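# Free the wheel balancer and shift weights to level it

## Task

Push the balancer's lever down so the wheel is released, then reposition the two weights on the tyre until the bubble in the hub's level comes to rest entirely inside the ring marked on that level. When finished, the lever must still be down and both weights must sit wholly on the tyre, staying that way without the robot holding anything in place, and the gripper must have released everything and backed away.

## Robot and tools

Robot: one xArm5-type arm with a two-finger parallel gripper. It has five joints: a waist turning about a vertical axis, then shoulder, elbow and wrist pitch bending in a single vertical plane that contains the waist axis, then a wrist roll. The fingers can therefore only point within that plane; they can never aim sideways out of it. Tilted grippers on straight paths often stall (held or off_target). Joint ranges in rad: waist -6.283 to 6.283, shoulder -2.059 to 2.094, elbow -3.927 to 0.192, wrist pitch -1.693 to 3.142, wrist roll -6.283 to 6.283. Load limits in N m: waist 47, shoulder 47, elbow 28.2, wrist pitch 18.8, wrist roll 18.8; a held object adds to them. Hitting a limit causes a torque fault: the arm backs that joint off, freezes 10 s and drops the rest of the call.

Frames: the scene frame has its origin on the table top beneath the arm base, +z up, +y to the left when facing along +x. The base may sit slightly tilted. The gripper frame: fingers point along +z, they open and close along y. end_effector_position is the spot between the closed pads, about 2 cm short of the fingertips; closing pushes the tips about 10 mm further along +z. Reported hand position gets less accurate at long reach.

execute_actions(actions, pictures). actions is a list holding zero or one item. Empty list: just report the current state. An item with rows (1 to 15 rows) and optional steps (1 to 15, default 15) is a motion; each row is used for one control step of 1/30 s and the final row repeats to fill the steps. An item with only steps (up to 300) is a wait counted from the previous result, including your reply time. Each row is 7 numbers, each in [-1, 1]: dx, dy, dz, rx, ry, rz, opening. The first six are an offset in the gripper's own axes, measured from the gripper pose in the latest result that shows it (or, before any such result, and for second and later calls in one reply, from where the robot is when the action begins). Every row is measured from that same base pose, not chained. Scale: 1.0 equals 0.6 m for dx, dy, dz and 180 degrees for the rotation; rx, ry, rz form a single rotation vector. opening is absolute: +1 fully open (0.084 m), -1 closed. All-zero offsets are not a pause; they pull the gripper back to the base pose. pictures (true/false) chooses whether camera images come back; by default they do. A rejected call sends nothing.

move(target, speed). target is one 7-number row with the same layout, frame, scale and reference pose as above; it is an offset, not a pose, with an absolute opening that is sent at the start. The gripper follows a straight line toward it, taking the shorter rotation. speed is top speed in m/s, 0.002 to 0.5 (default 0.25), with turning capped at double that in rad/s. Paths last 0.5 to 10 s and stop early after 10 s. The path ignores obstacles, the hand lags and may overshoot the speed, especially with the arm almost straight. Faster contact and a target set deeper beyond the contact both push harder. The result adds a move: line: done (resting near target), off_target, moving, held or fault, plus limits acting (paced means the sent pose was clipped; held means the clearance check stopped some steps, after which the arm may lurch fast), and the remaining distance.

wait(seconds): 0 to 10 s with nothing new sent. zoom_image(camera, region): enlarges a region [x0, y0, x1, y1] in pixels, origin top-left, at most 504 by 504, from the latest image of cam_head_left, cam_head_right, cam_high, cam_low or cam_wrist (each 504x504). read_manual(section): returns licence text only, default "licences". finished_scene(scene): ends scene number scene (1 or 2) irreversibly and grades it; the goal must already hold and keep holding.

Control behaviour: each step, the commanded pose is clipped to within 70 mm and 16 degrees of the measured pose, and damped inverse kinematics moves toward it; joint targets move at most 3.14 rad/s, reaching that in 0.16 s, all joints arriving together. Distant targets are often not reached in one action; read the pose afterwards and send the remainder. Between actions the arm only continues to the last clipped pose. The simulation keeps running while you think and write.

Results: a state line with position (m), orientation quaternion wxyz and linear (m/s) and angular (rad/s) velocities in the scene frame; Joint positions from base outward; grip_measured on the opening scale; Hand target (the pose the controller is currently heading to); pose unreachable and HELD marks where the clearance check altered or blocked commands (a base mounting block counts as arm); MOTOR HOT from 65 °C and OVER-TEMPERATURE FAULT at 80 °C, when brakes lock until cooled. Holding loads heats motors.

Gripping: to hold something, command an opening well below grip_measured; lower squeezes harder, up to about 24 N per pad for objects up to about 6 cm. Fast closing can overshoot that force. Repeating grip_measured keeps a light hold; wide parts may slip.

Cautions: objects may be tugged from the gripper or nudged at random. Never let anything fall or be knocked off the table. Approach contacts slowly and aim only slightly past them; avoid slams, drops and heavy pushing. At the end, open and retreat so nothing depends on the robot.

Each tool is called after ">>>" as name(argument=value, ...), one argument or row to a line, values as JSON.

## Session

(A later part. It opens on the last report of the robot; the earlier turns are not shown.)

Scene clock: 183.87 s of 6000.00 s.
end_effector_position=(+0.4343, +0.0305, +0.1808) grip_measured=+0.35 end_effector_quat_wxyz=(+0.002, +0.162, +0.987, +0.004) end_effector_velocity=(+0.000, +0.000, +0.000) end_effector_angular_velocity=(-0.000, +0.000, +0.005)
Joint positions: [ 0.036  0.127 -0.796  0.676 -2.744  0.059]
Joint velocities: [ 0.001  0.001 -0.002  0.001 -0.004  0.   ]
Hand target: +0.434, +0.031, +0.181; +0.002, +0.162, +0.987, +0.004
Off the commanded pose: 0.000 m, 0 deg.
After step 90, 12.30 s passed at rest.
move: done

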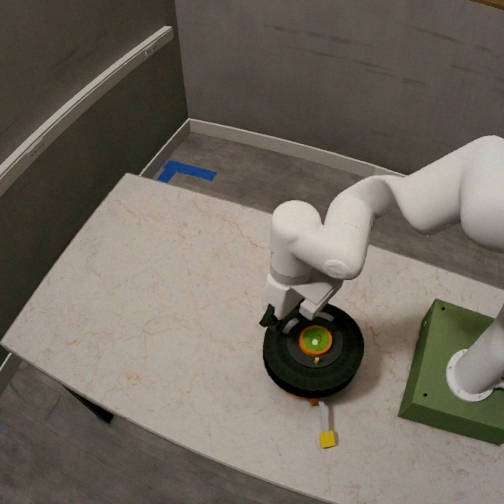

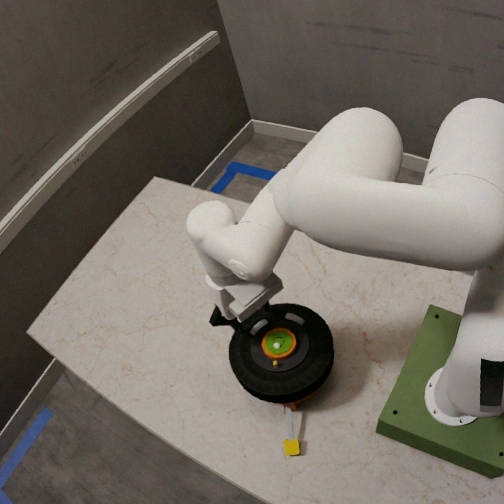

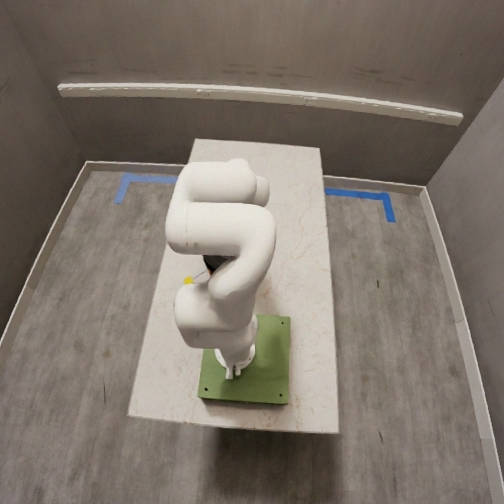

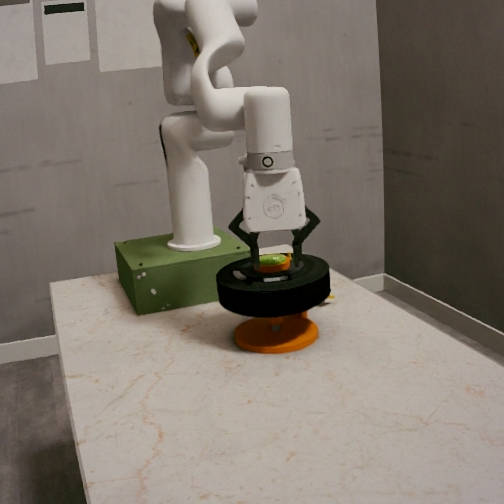

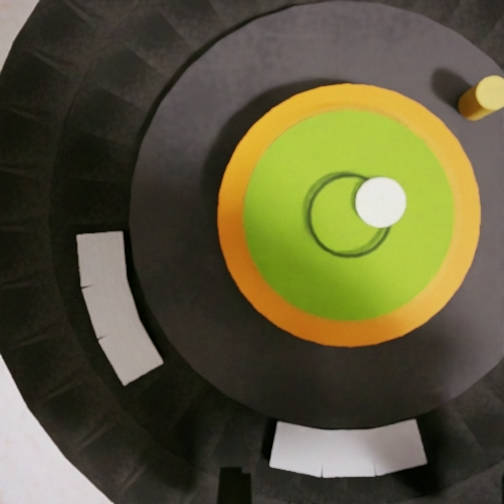

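>>> move(
  target=[0.0033, -0.0043, 0.042, 0, 0, 0, 0.36],
  speed=0.03,
)

>>> execute_actions(
  actions=[
    {"rows": [[0,0,0,0,0,0,0.3],[0,0,0,0,0,0,0.25],[0,0,0,0,0,0,0.2],[0,0,0,0,0,0,0.15],[0,0,0,0,0,0,0.1],[0,0,0,0,0,0,0.05],[0,0,0,0,0,0,0.0],[0,0,0,0,0,0,-0.05],[0,0,0,0,0,0,-0.1],[0,0,0,0,0,0,-0.15],[0,0,0,0,0,0,-0.2],[0,0,0,0,0,0,-0.25],[0,0,0,0,0,0,-0.3]], "steps": 15},
  ],
)

Scene clock: 193.63 s of 6000.00 s.
end_effector_position=(+0.4318, +0.0288, +0.1557) grip_measured=+0.35 end_effector_quat_wxyz=(+0.002, +0.162, +0.987, +0.004) end_effector_velocity=(+0.000, +0.000, -0.001) end_effector_angular_velocity=(+0.000, -0.002, +0.000)
Joint positions: [ 0.032  0.18  -0.773  0.601 -2.748  0.059]
Joint velocities: [ 0.     0.002  0.    -0.004 -0.    -0.   ]
Hand target: +0.432, +0.029, +0.156; +0.002, +0.162, +0.987, +0.004
Off the commanded pose: 0.000 m, 0 deg.
After step 90, 5.67 s passed at rest.
move: done

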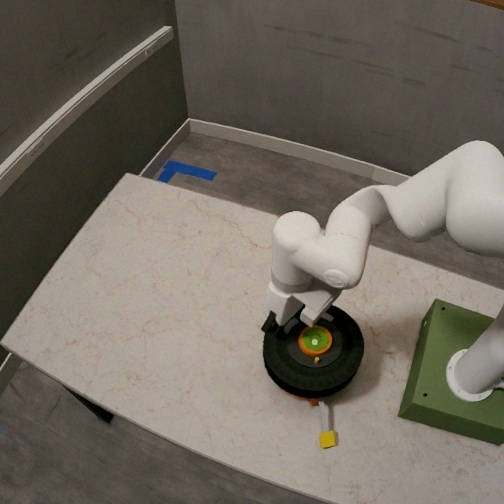

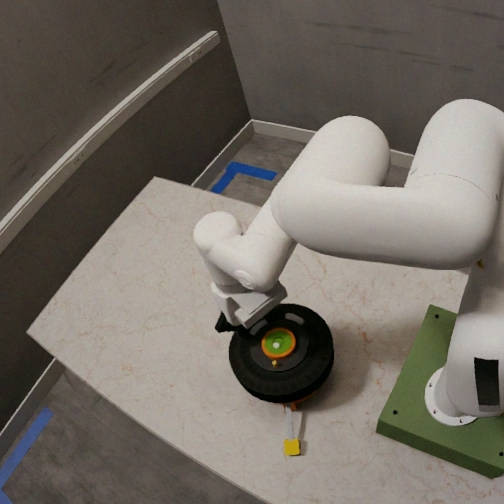

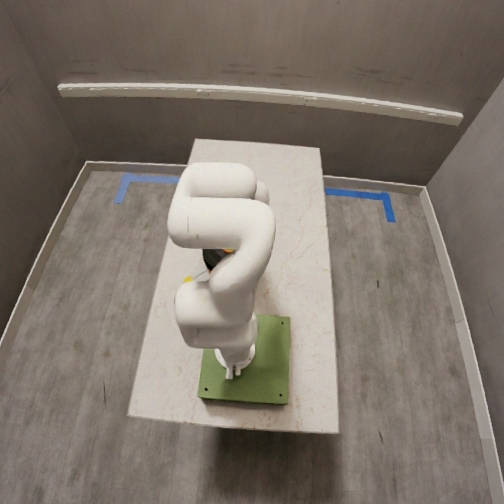

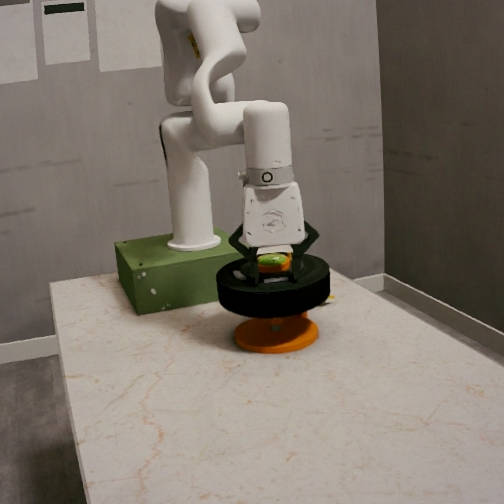

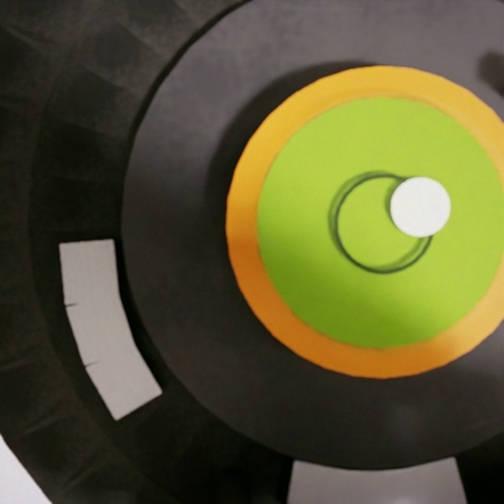

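Scene clock: 194.13 s of 6000.00 s.
end_effector_position=(+0.4325, +0.0290, +0.1563) grip_measured=-0.31 end_effector_quat_wxyz=(+0.003, +0.162, +0.987, +0.004) end_effector_velocity=(-0.000, +0.001, +0.000) end_effector_angular_velocity=(-0.000, -0.000, +0.002)
Joint positions: [ 0.032  0.179 -0.774  0.6   -2.748  0.031]
Joint velocities: [ 0.002 -0.     0.     0.    -0.    -0.009]
Hand target: +0.432, +0.029, +0.156; +0.002, +0.162, +0.987, +0.004
Off the commanded pose: 0.001 m, 0 deg.
Steps of this call (steps 1 to 15: all 15 steps of this action). Readings (end_effector_position):
1: (+0.4318, +0.0289, +0.1557)
2: (+0.4318, +0.0289, +0.1557)
4: (+0.4319, +0.0289, +0.1558)
8: (+0.4319, +0.0289, +0.1558)
15: the state above

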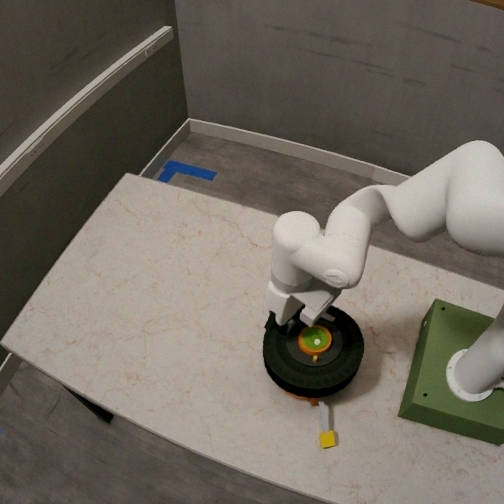

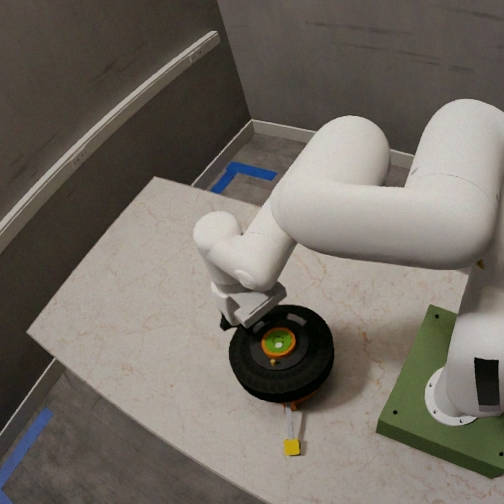

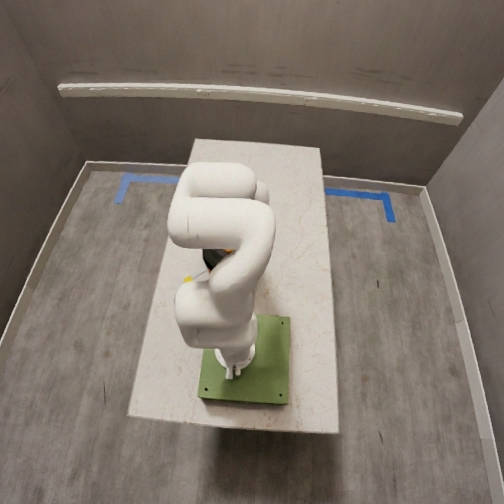

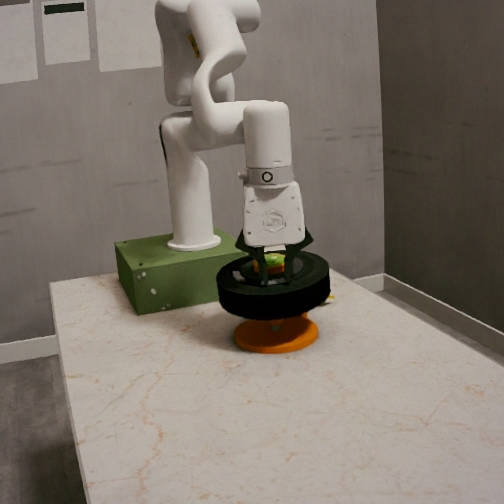

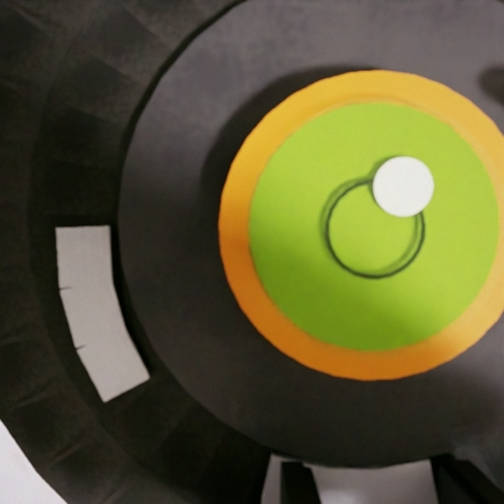

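>>> execute_actions(
  actions=[
    {"rows": [[0,0,-0.008,0,0,0,-0.3],[0,0,-0.008,0,0,0,-0.3],[0,0,-0.008,0,0,0,-0.3],[0,0,-0.008,0,0,0,-0.3],[0,0,-0.008,0,0,0,-0.3],[0,0,-0.008,0,0,0,-0.3],[0,0,-0.008,0,0,0,-0.1],[0,0,-0.008,0,0,0,0.1],[0,0,-0.008,0,0,0,0.3],[0,0,-0.008,0,0,0,0.4]], "steps": 15},
  ],
  pictures=false,
)

>>> wait(
  seconds=1.5,
)

Scene clock: 197.40 s of 6000.00 s.
end_effector_position=(+0.4321, +0.0289, +0.1608) grip_measured=+0.39 end_effector_quat_wxyz=(+0.003, +0.162, +0.987, +0.004) end_effector_velocity=(+0.002, +0.000, +0.002) end_effector_angular_velocity=(+0.000, -0.007, +0.000)
Joint positions: [ 0.032  0.168 -0.775  0.614 -2.748  0.061]
Joint velocities: [ 0.    -0.002 -0.003 -0.001  0.     0.001]
Hand target: +0.432, +0.029, +0.161; +0.003, +0.162, +0.987, +0.004
Off the commanded pose: 0.000 m, 0 deg.
Steps of this call (steps 1 to 83: nothing new was sent; steps 84 to 98: all 15 steps of this action). Readings (end_effector_position):
84: (+0.4317, +0.0288, +0.1558)
85: (+0.4314, +0.0287, +0.1566)
87: (+0.4301, +0.0286, +0.1578)
91: (+0.4308, +0.0287, +0.1595)
98: the state above

Scene clock: 198.90 s of 6000.00 s.
end_effector_position=(+0.4324, +0.0289, +0.1611) grip_measured=+0.39 end_effector_quat_wxyz=(+0.003, +0.162, +0.987, +0.004) end_effector_velocity=(-0.001, +0.000, -0.000) end_effector_angular_velocity=(-0.000, +0.002, +0.000)
Joint positions: [ 0.032  0.167 -0.776  0.614 -2.748  0.061]
Joint velocities: [0.    0.    0.001 0.    0.    0.   ]
Hand target: +0.432, +0.029, +0.161; +0.003, +0.162, +0.987, +0.004
Off the commanded pose: 0.000 m, 0 deg.
Steps of this call (steps 1 to 45: nothing new was sent). Readings (end_effector_position):
1: (+0.4322, +0.0289, +0.1608)
2: (+0.4322, +0.0289, +0.1609)
4: (+0.4323, +0.0289, +0.1610)
8: (+0.4324, +0.0289, +0.1610)
45: the state above

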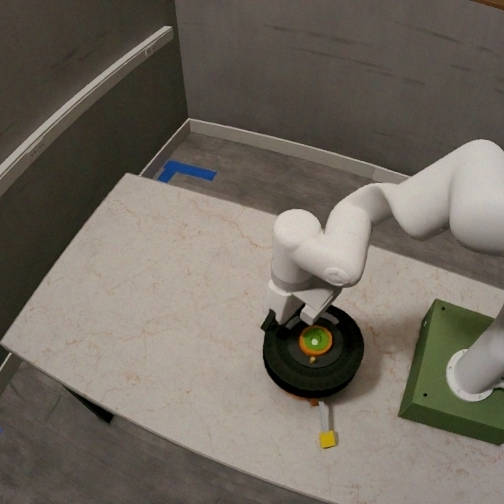

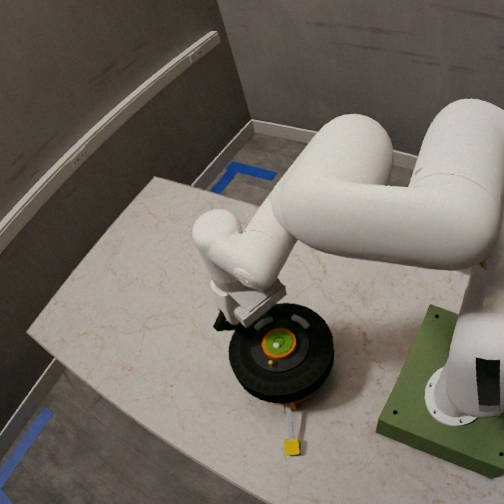

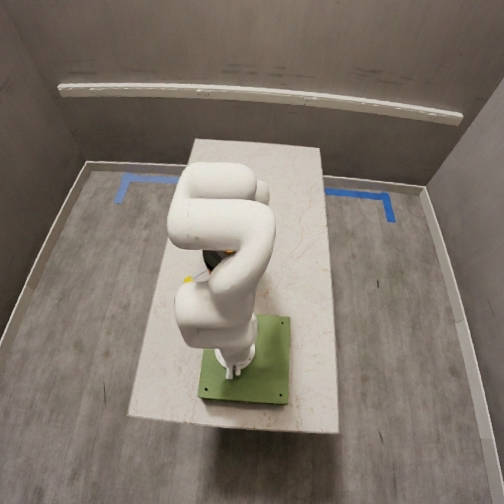

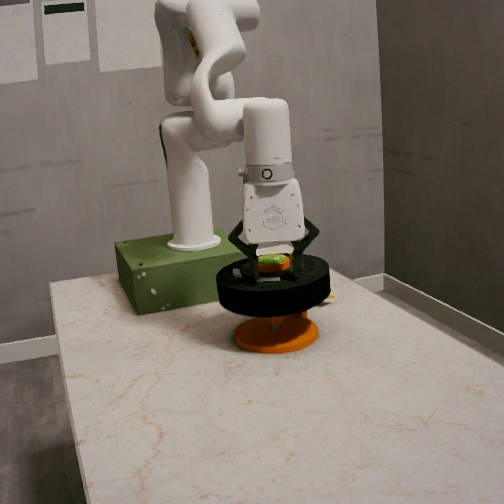

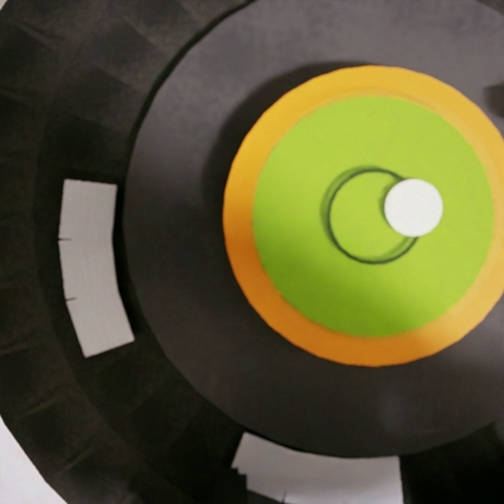

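>>> move(
  target=[0.0021, -0.023, 0, 0, 0, 0.0583, 0.4],
  speed=0.05,
)

Scene clock: 208.70 s of 6000.00 s.
end_effector_position=(+0.4269, +0.0163, +0.1610) grip_measured=+0.39 end_effector_quat_wxyz=(+0.003, +0.252, +0.968, +0.004) end_effector_velocity=(+0.000, -0.000, +0.000) end_effector_angular_velocity=(+0.000, -0.001, -0.005)
Joint positions: [ 0.004  0.15  -0.752  0.608 -2.594  0.061]
Joint velocities: [-0.    -0.001  0.    -0.     0.005 -0.   ]
Hand target: +0.427, +0.016, +0.161; +0.003, +0.252, +0.968, +0.004
Off the commanded pose: 0.000 m, 0 deg.
After step 90, 4.73 s passed at rest.
move: done

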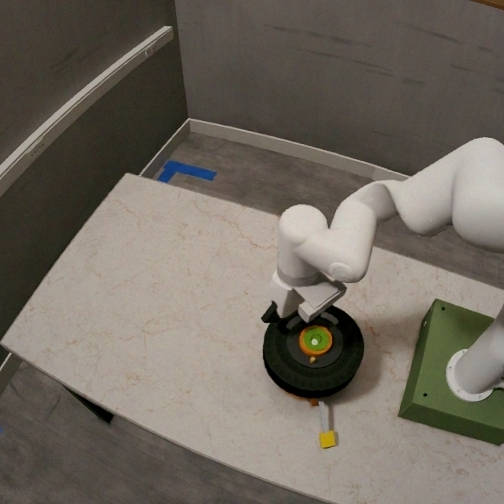

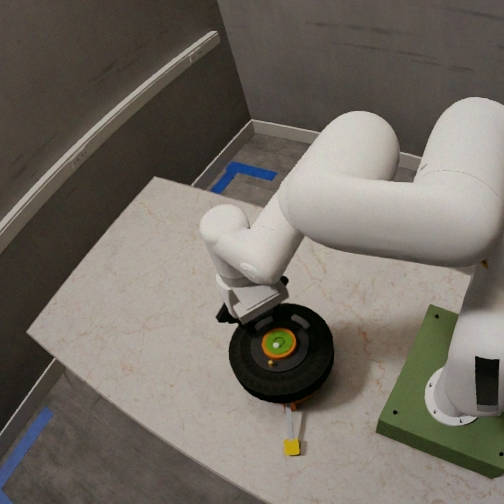

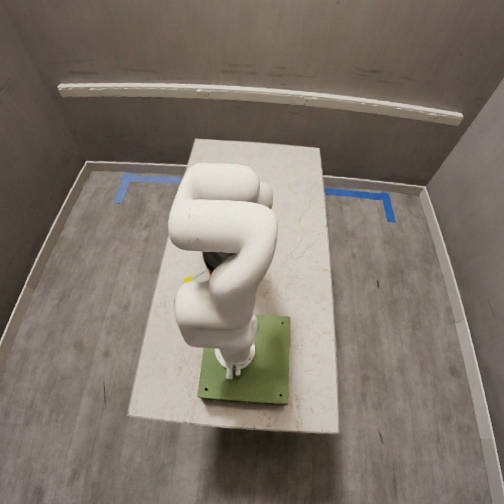

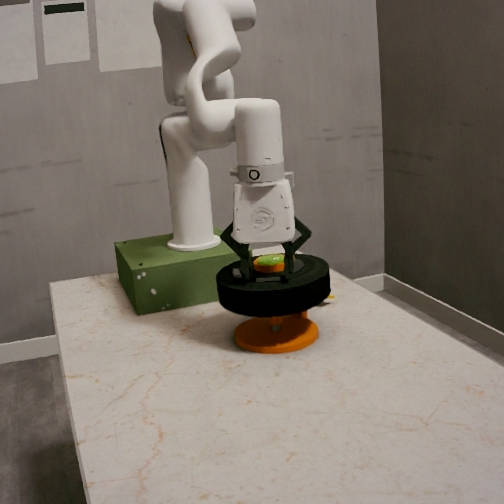

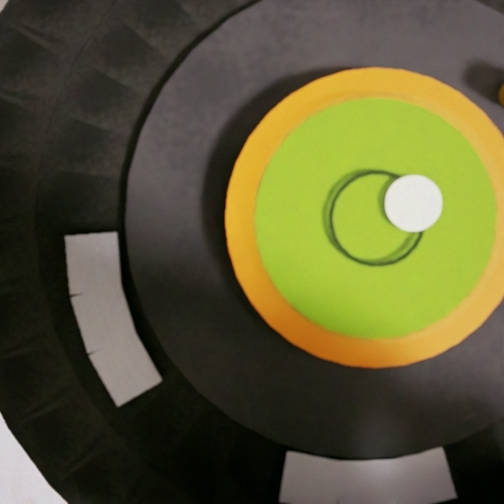

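>>> move(
  target=[0, -0.002, 0.016, 0, 0, 0, 0.4],
  speed=0.015,
)

Scene clock: 210.93 s of 6000.00 s.
end_effector_position=(+0.4263, +0.0153, +0.1514) grip_measured=+0.39 end_effector_quat_wxyz=(+0.003, +0.252, +0.968, +0.004) end_effector_velocity=(+0.001, +0.000, +0.000) end_effector_angular_velocity=(+0.000, -0.003, +0.000)
Joint positions: [ 0.001  0.173 -0.747  0.579 -2.596  0.061]
Joint velocities: [-0.     0.002 -0.002 -0.003 -0.    -0.   ]
Hand target: +0.426, +0.015, +0.151; +0.003, +0.252, +0.968, +0.004
Off the commanded pose: 0.000 m, 0 deg.
move: done

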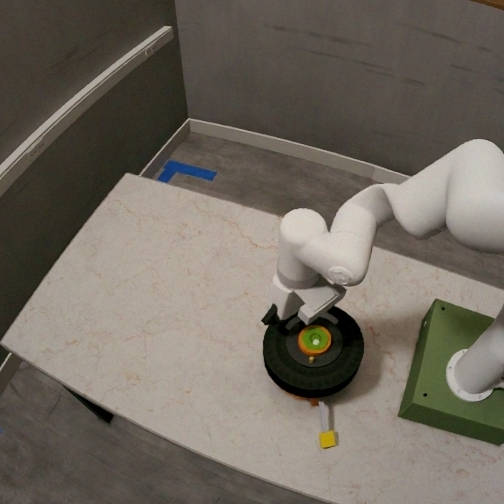

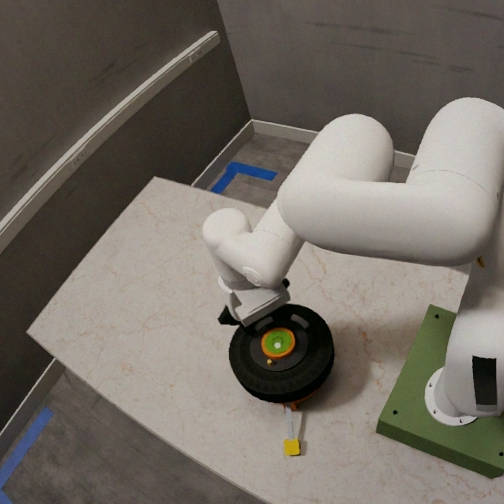

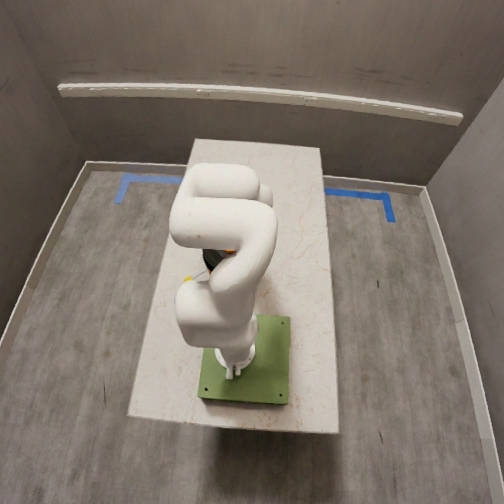

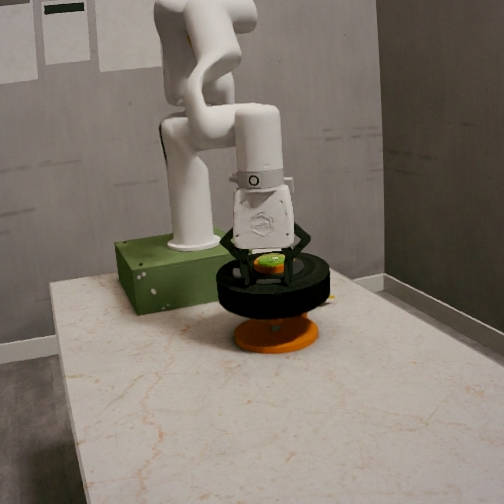

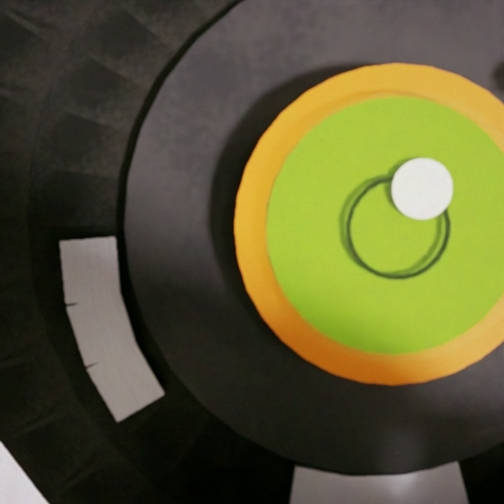

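Contact now. Go 1.5 mm lower and close.

>>> execute_actions(
  actions=[
    {"rows": [[0,0,0.001,0,0,0,0.4],[0,0,0.002,0,0,0,0.4],[0,0,0.002,0,0,0,0.34],[0,0,0.002,0,0,0,0.28],[0,0,0.002,0,0,0,0.22],[0,0,0.002,0,0,0,0.16],[0,0,0.002,0,0,0,0.1],[0,0,0.002,0,0,0,0.04],[0,0,0.002,0,0,0,-0.02],[0,0,0.002,0,0,0,-0.08],[0,0,0.002,0,0,0,-0.14],[0,0,0.002,0,0,0,-0.2],[0,0,0.002,0,0,0,-0.25],[0,0,0.002,0,0,0,-0.3]], "steps": 15},
  ],
)

Scene clock: 213.90 s of 6000.00 s.
end_effector_position=(+0.4274, +0.0155, +0.1511) grip_measured=-0.09 end_effector_quat_wxyz=(+0.004, +0.252, +0.968, +0.005) end_effector_velocity=(-0.001, -0.000, -0.001) end_effector_angular_velocity=(-0.000, +0.002, -0.001)
Joint positions: [ 0.002  0.175 -0.748  0.575 -2.596  0.04 ]
Joint velocities: [-0.     0.001  0.001  0.     0.     0.   ]
Hand target: +0.426, +0.015, +0.150; +0.003, +0.252, +0.968, +0.004
Off the commanded pose: 0.001 m, 0 deg.
Steps of this call (steps 1 to 74: nothing new was sent; steps 75 to 89: all 15 steps of this action). Readings (end_effector_position):
75: (+0.4264, +0.0153, +0.1513)
76: (+0.4264, +0.0153, +0.1512)
78: (+0.4265, +0.0153, +0.1507)
82: (+0.4265, +0.0153, +0.1504)
89: the state above

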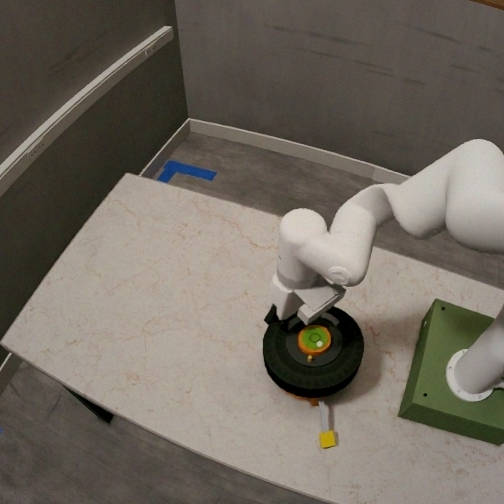

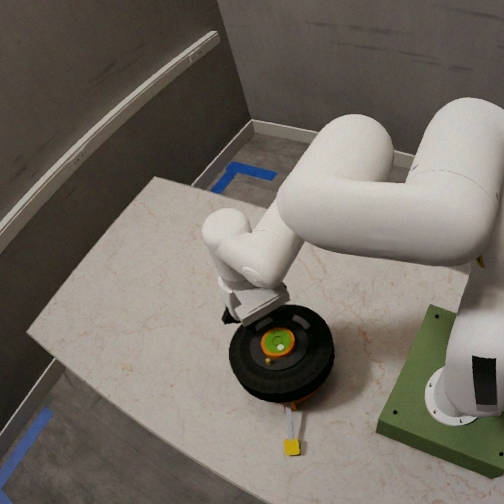

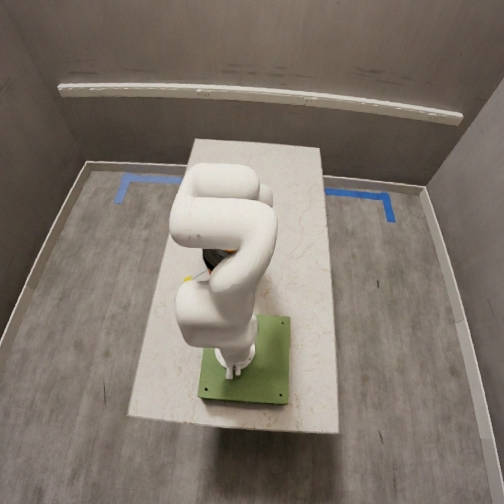

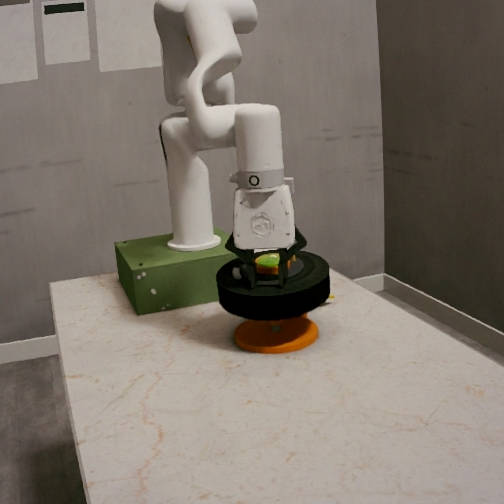

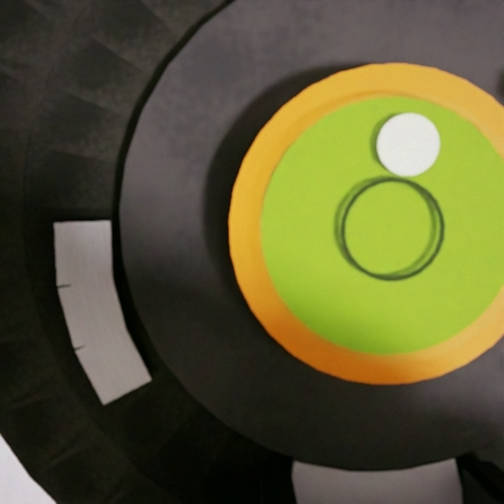

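>>> move(
  target=[0, 0, -0.04, 0, 0, 0, -0.3],
  speed=0.04,
)

>>> wait(
  seconds=2,
)

Scene clock: 217.47 s of 6000.00 s.
end_effector_position=(+0.4268, +0.0153, +0.1748) grip_measured=-0.09 end_effector_quat_wxyz=(+0.004, +0.252, +0.968, +0.005) end_effector_velocity=(+0.001, -0.000, +0.002) end_effector_angular_velocity=(+0.000, -0.003, -0.000)
Joint positions: [ 0.002  0.115 -0.757  0.646 -2.596  0.04 ]
Joint velocities: [-0.    -0.002 -0.003  0.002  0.     0.   ]
Hand target: +0.427, +0.015, +0.175; +0.004, +0.252, +0.968, +0.005
Off the commanded pose: 0.000 m, 0 deg.
move: done

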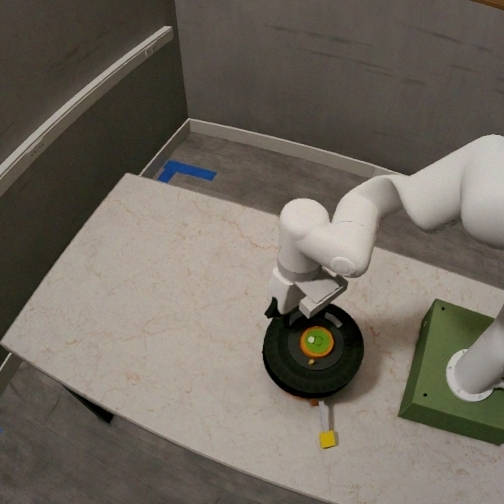

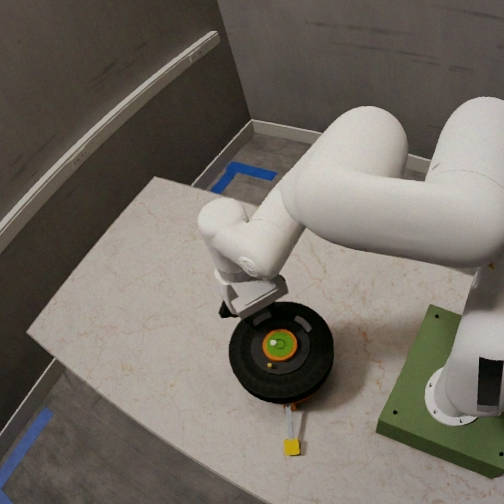

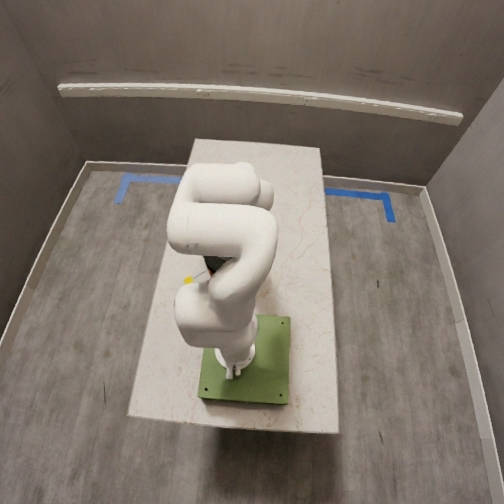

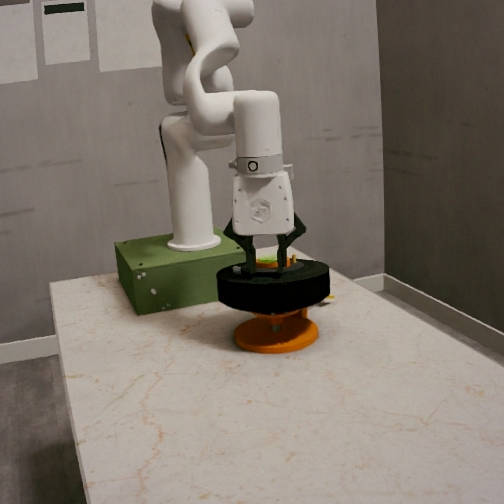

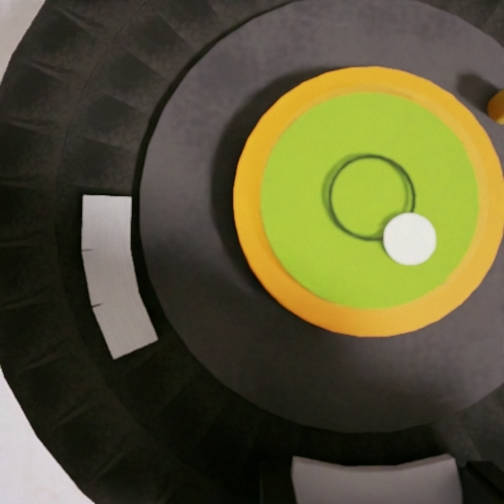

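Scene clock: 219.47 s of 6000.00 s.
end_effector_position=(+0.4271, +0.0153, +0.1751) grip_measured=-0.09 end_effector_quat_wxyz=(+0.004, +0.252, +0.968, +0.005) end_effector_velocity=(-0.000, +0.000, -0.000) end_effector_angular_velocity=(-0.000, +0.001, +0.000)
Joint positions: [ 0.002  0.114 -0.757  0.646 -2.596  0.04 ]
Joint velocities: [ 0.    -0.     0.001  0.     0.    -0.   ]
Hand target: +0.427, +0.015, +0.175; +0.004, +0.252, +0.968, +0.005
Off the commanded pose: 0.000 m, 0 deg.
Steps of this call (steps 1 to 60: nothing new was sent). Readings (end_effector_position):
1: (+0.4268, +0.0153, +0.1748)
2: (+0.4269, +0.0153, +0.1748)
4: (+0.4270, +0.0153, +0.1749)
8: (+0.4271, +0.0153, +0.1750)
60: the state above

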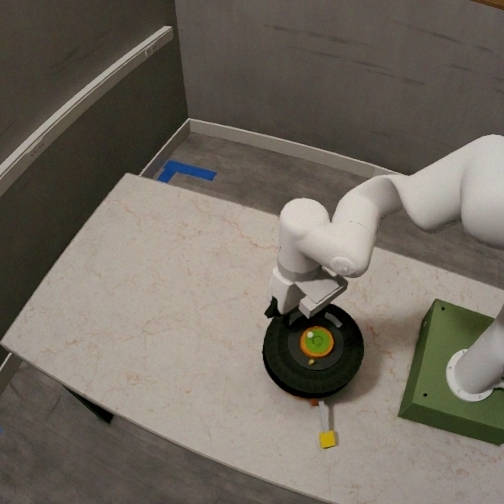

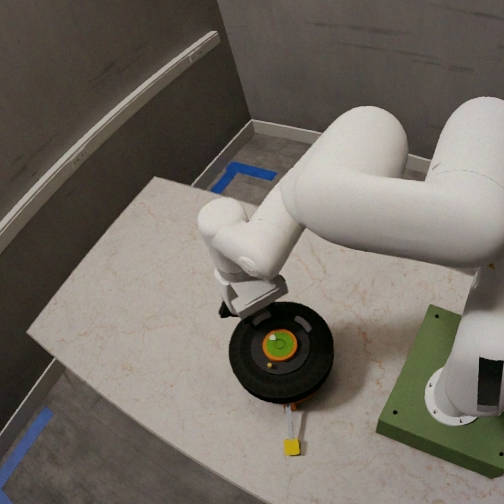

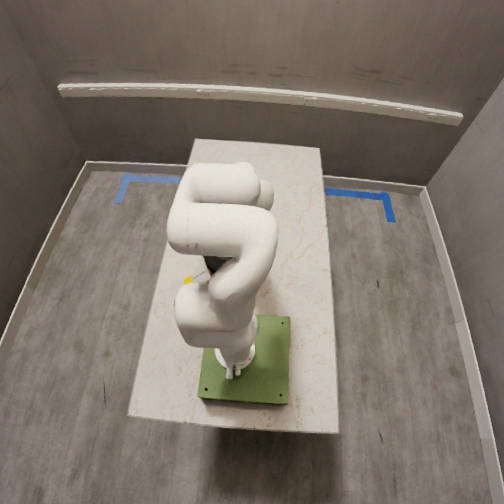

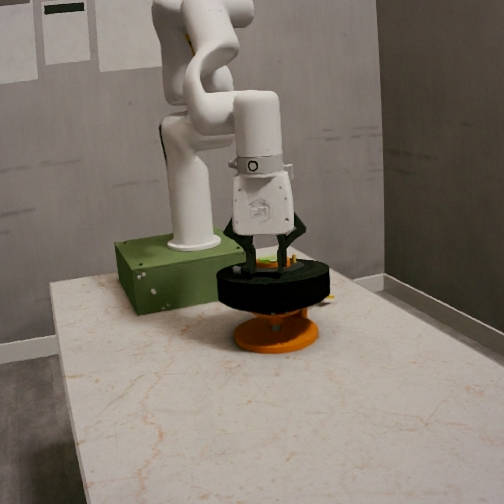

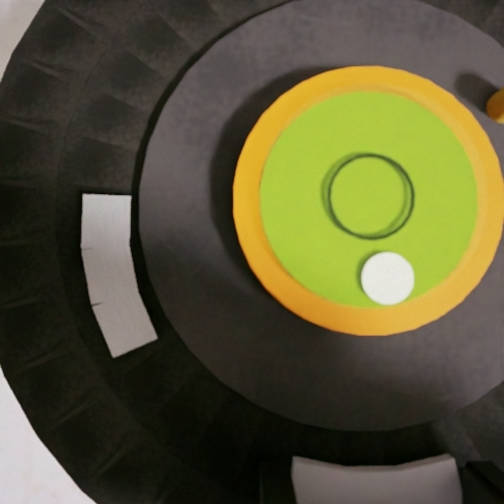

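>>> execute_actions(
  actions=[],
)

Scene clock: 221.87 s of 6000.00 s.
end_effector_position=(+0.4271, +0.0153, +0.1751) grip_measured=-0.09 end_effector_quat_wxyz=(+0.004, +0.252, +0.968, +0.005) end_effector_velocity=(-0.001, +0.000, -0.001) end_effector_angular_velocity=(-0.000, +0.002, +0.000)
Joint positions: [ 0.002  0.114 -0.757  0.646 -2.596  0.04 ]
Joint velocities: [ 0.     0.     0.002  0.     0.    -0.   ]
Hand target: +0.427, +0.015, +0.175; +0.004, +0.252, +0.968, +0.005
Off the commanded pose: 0.000 m, 0 deg.
Steps of this call (steps 1 to 72: nothing new was sent). Readings (end_effector_position):
1: (+0.4271, +0.0153, +0.1751)
2: (+0.4271, +0.0153, +0.1751)
4: (+0.4271, +0.0153, +0.1751)
8: (+0.4271, +0.0153, +0.1751)
72: the state above

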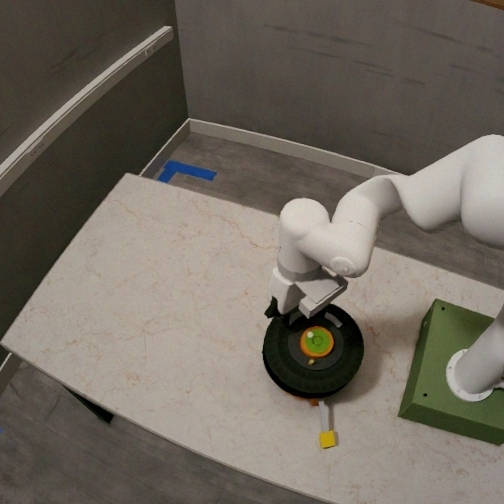

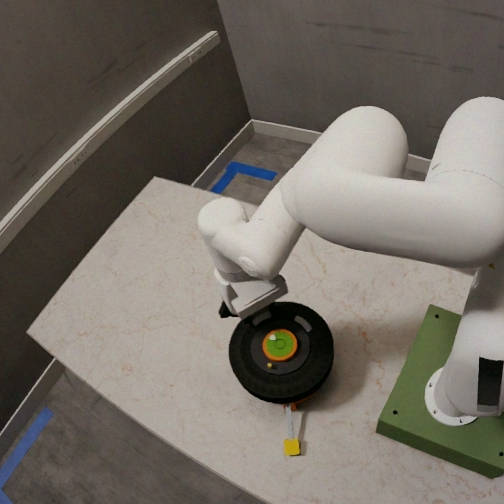

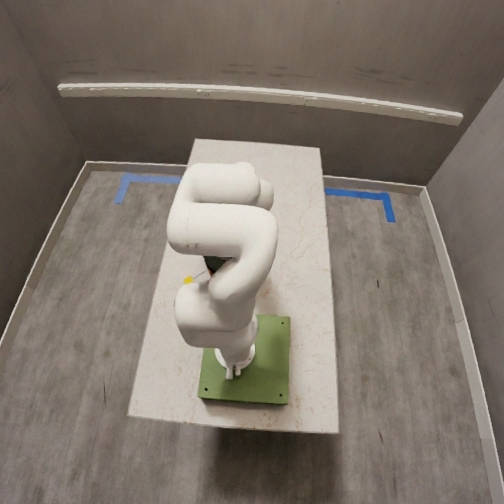

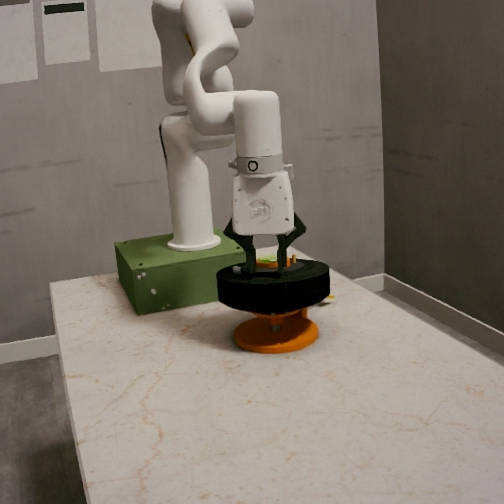

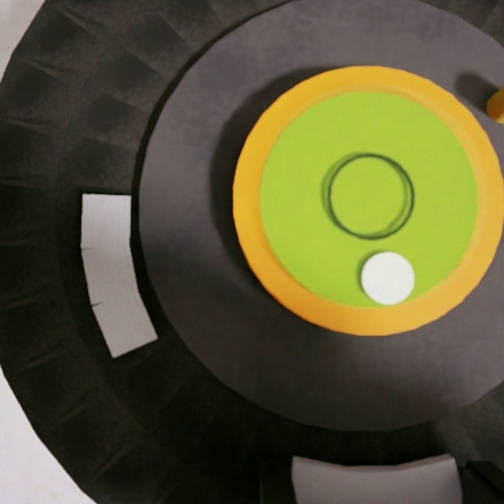

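>>> move(
  target=[0.0007, 0.0262, 0, 0, 0, -0.0639, -0.3],
  speed=0.05,
)

Scene clock: 231.57 s of 6000.00 s.
end_effector_position=(+0.4344, +0.0292, +0.1753) grip_measured=-0.09 end_effector_quat_wxyz=(+0.005, +0.154, +0.988, +0.004) end_effector_velocity=(+0.001, +0.000, +0.000) end_effector_angular_velocity=(+0.000, -0.001, +0.005)
Joint positions: [ 0.033  0.137 -0.787  0.653 -2.765  0.04 ]
Joint velocities: [ 0.     0.001 -0.001 -0.001 -0.005 -0.   ]
Hand target: +0.434, +0.029, +0.175; +0.005, +0.153, +0.988, +0.004
Off the commanded pose: 0.000 m, 0 deg.
After step 90, 4.47 s passed at rest.
move: done

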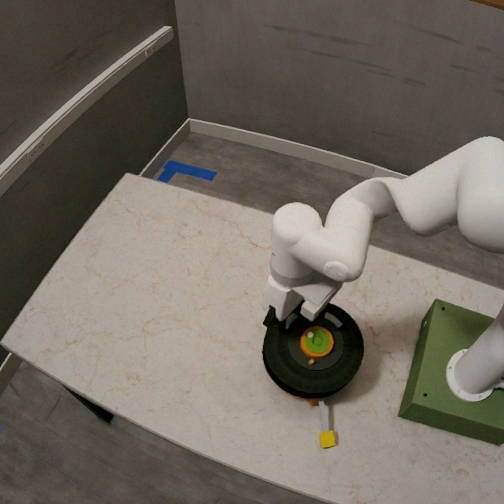

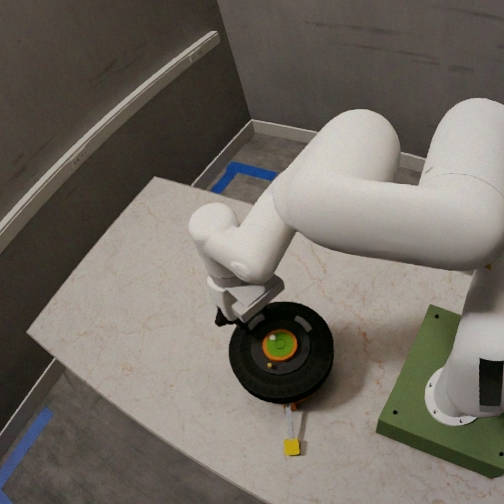

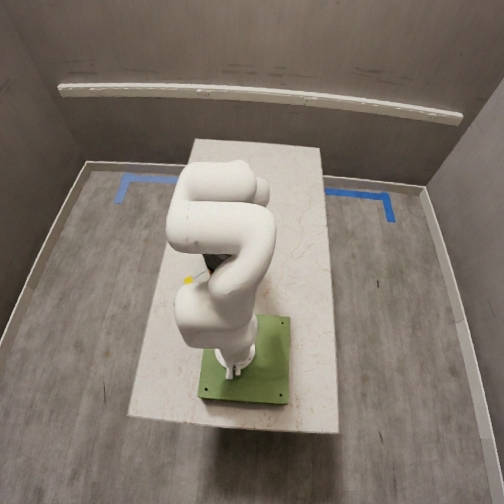

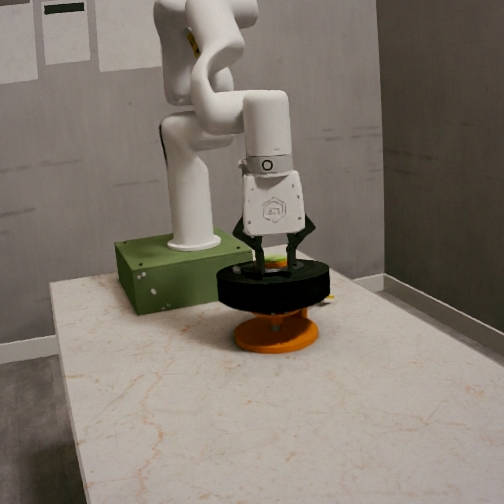

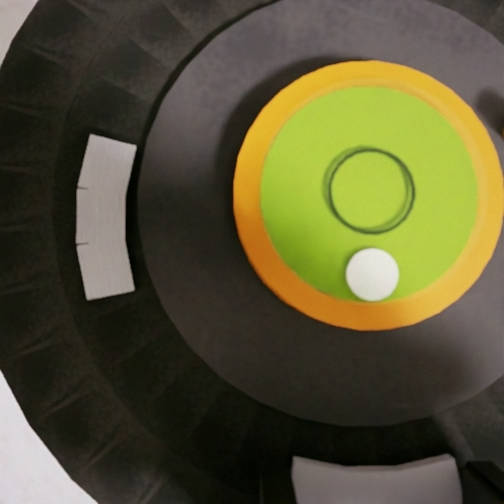

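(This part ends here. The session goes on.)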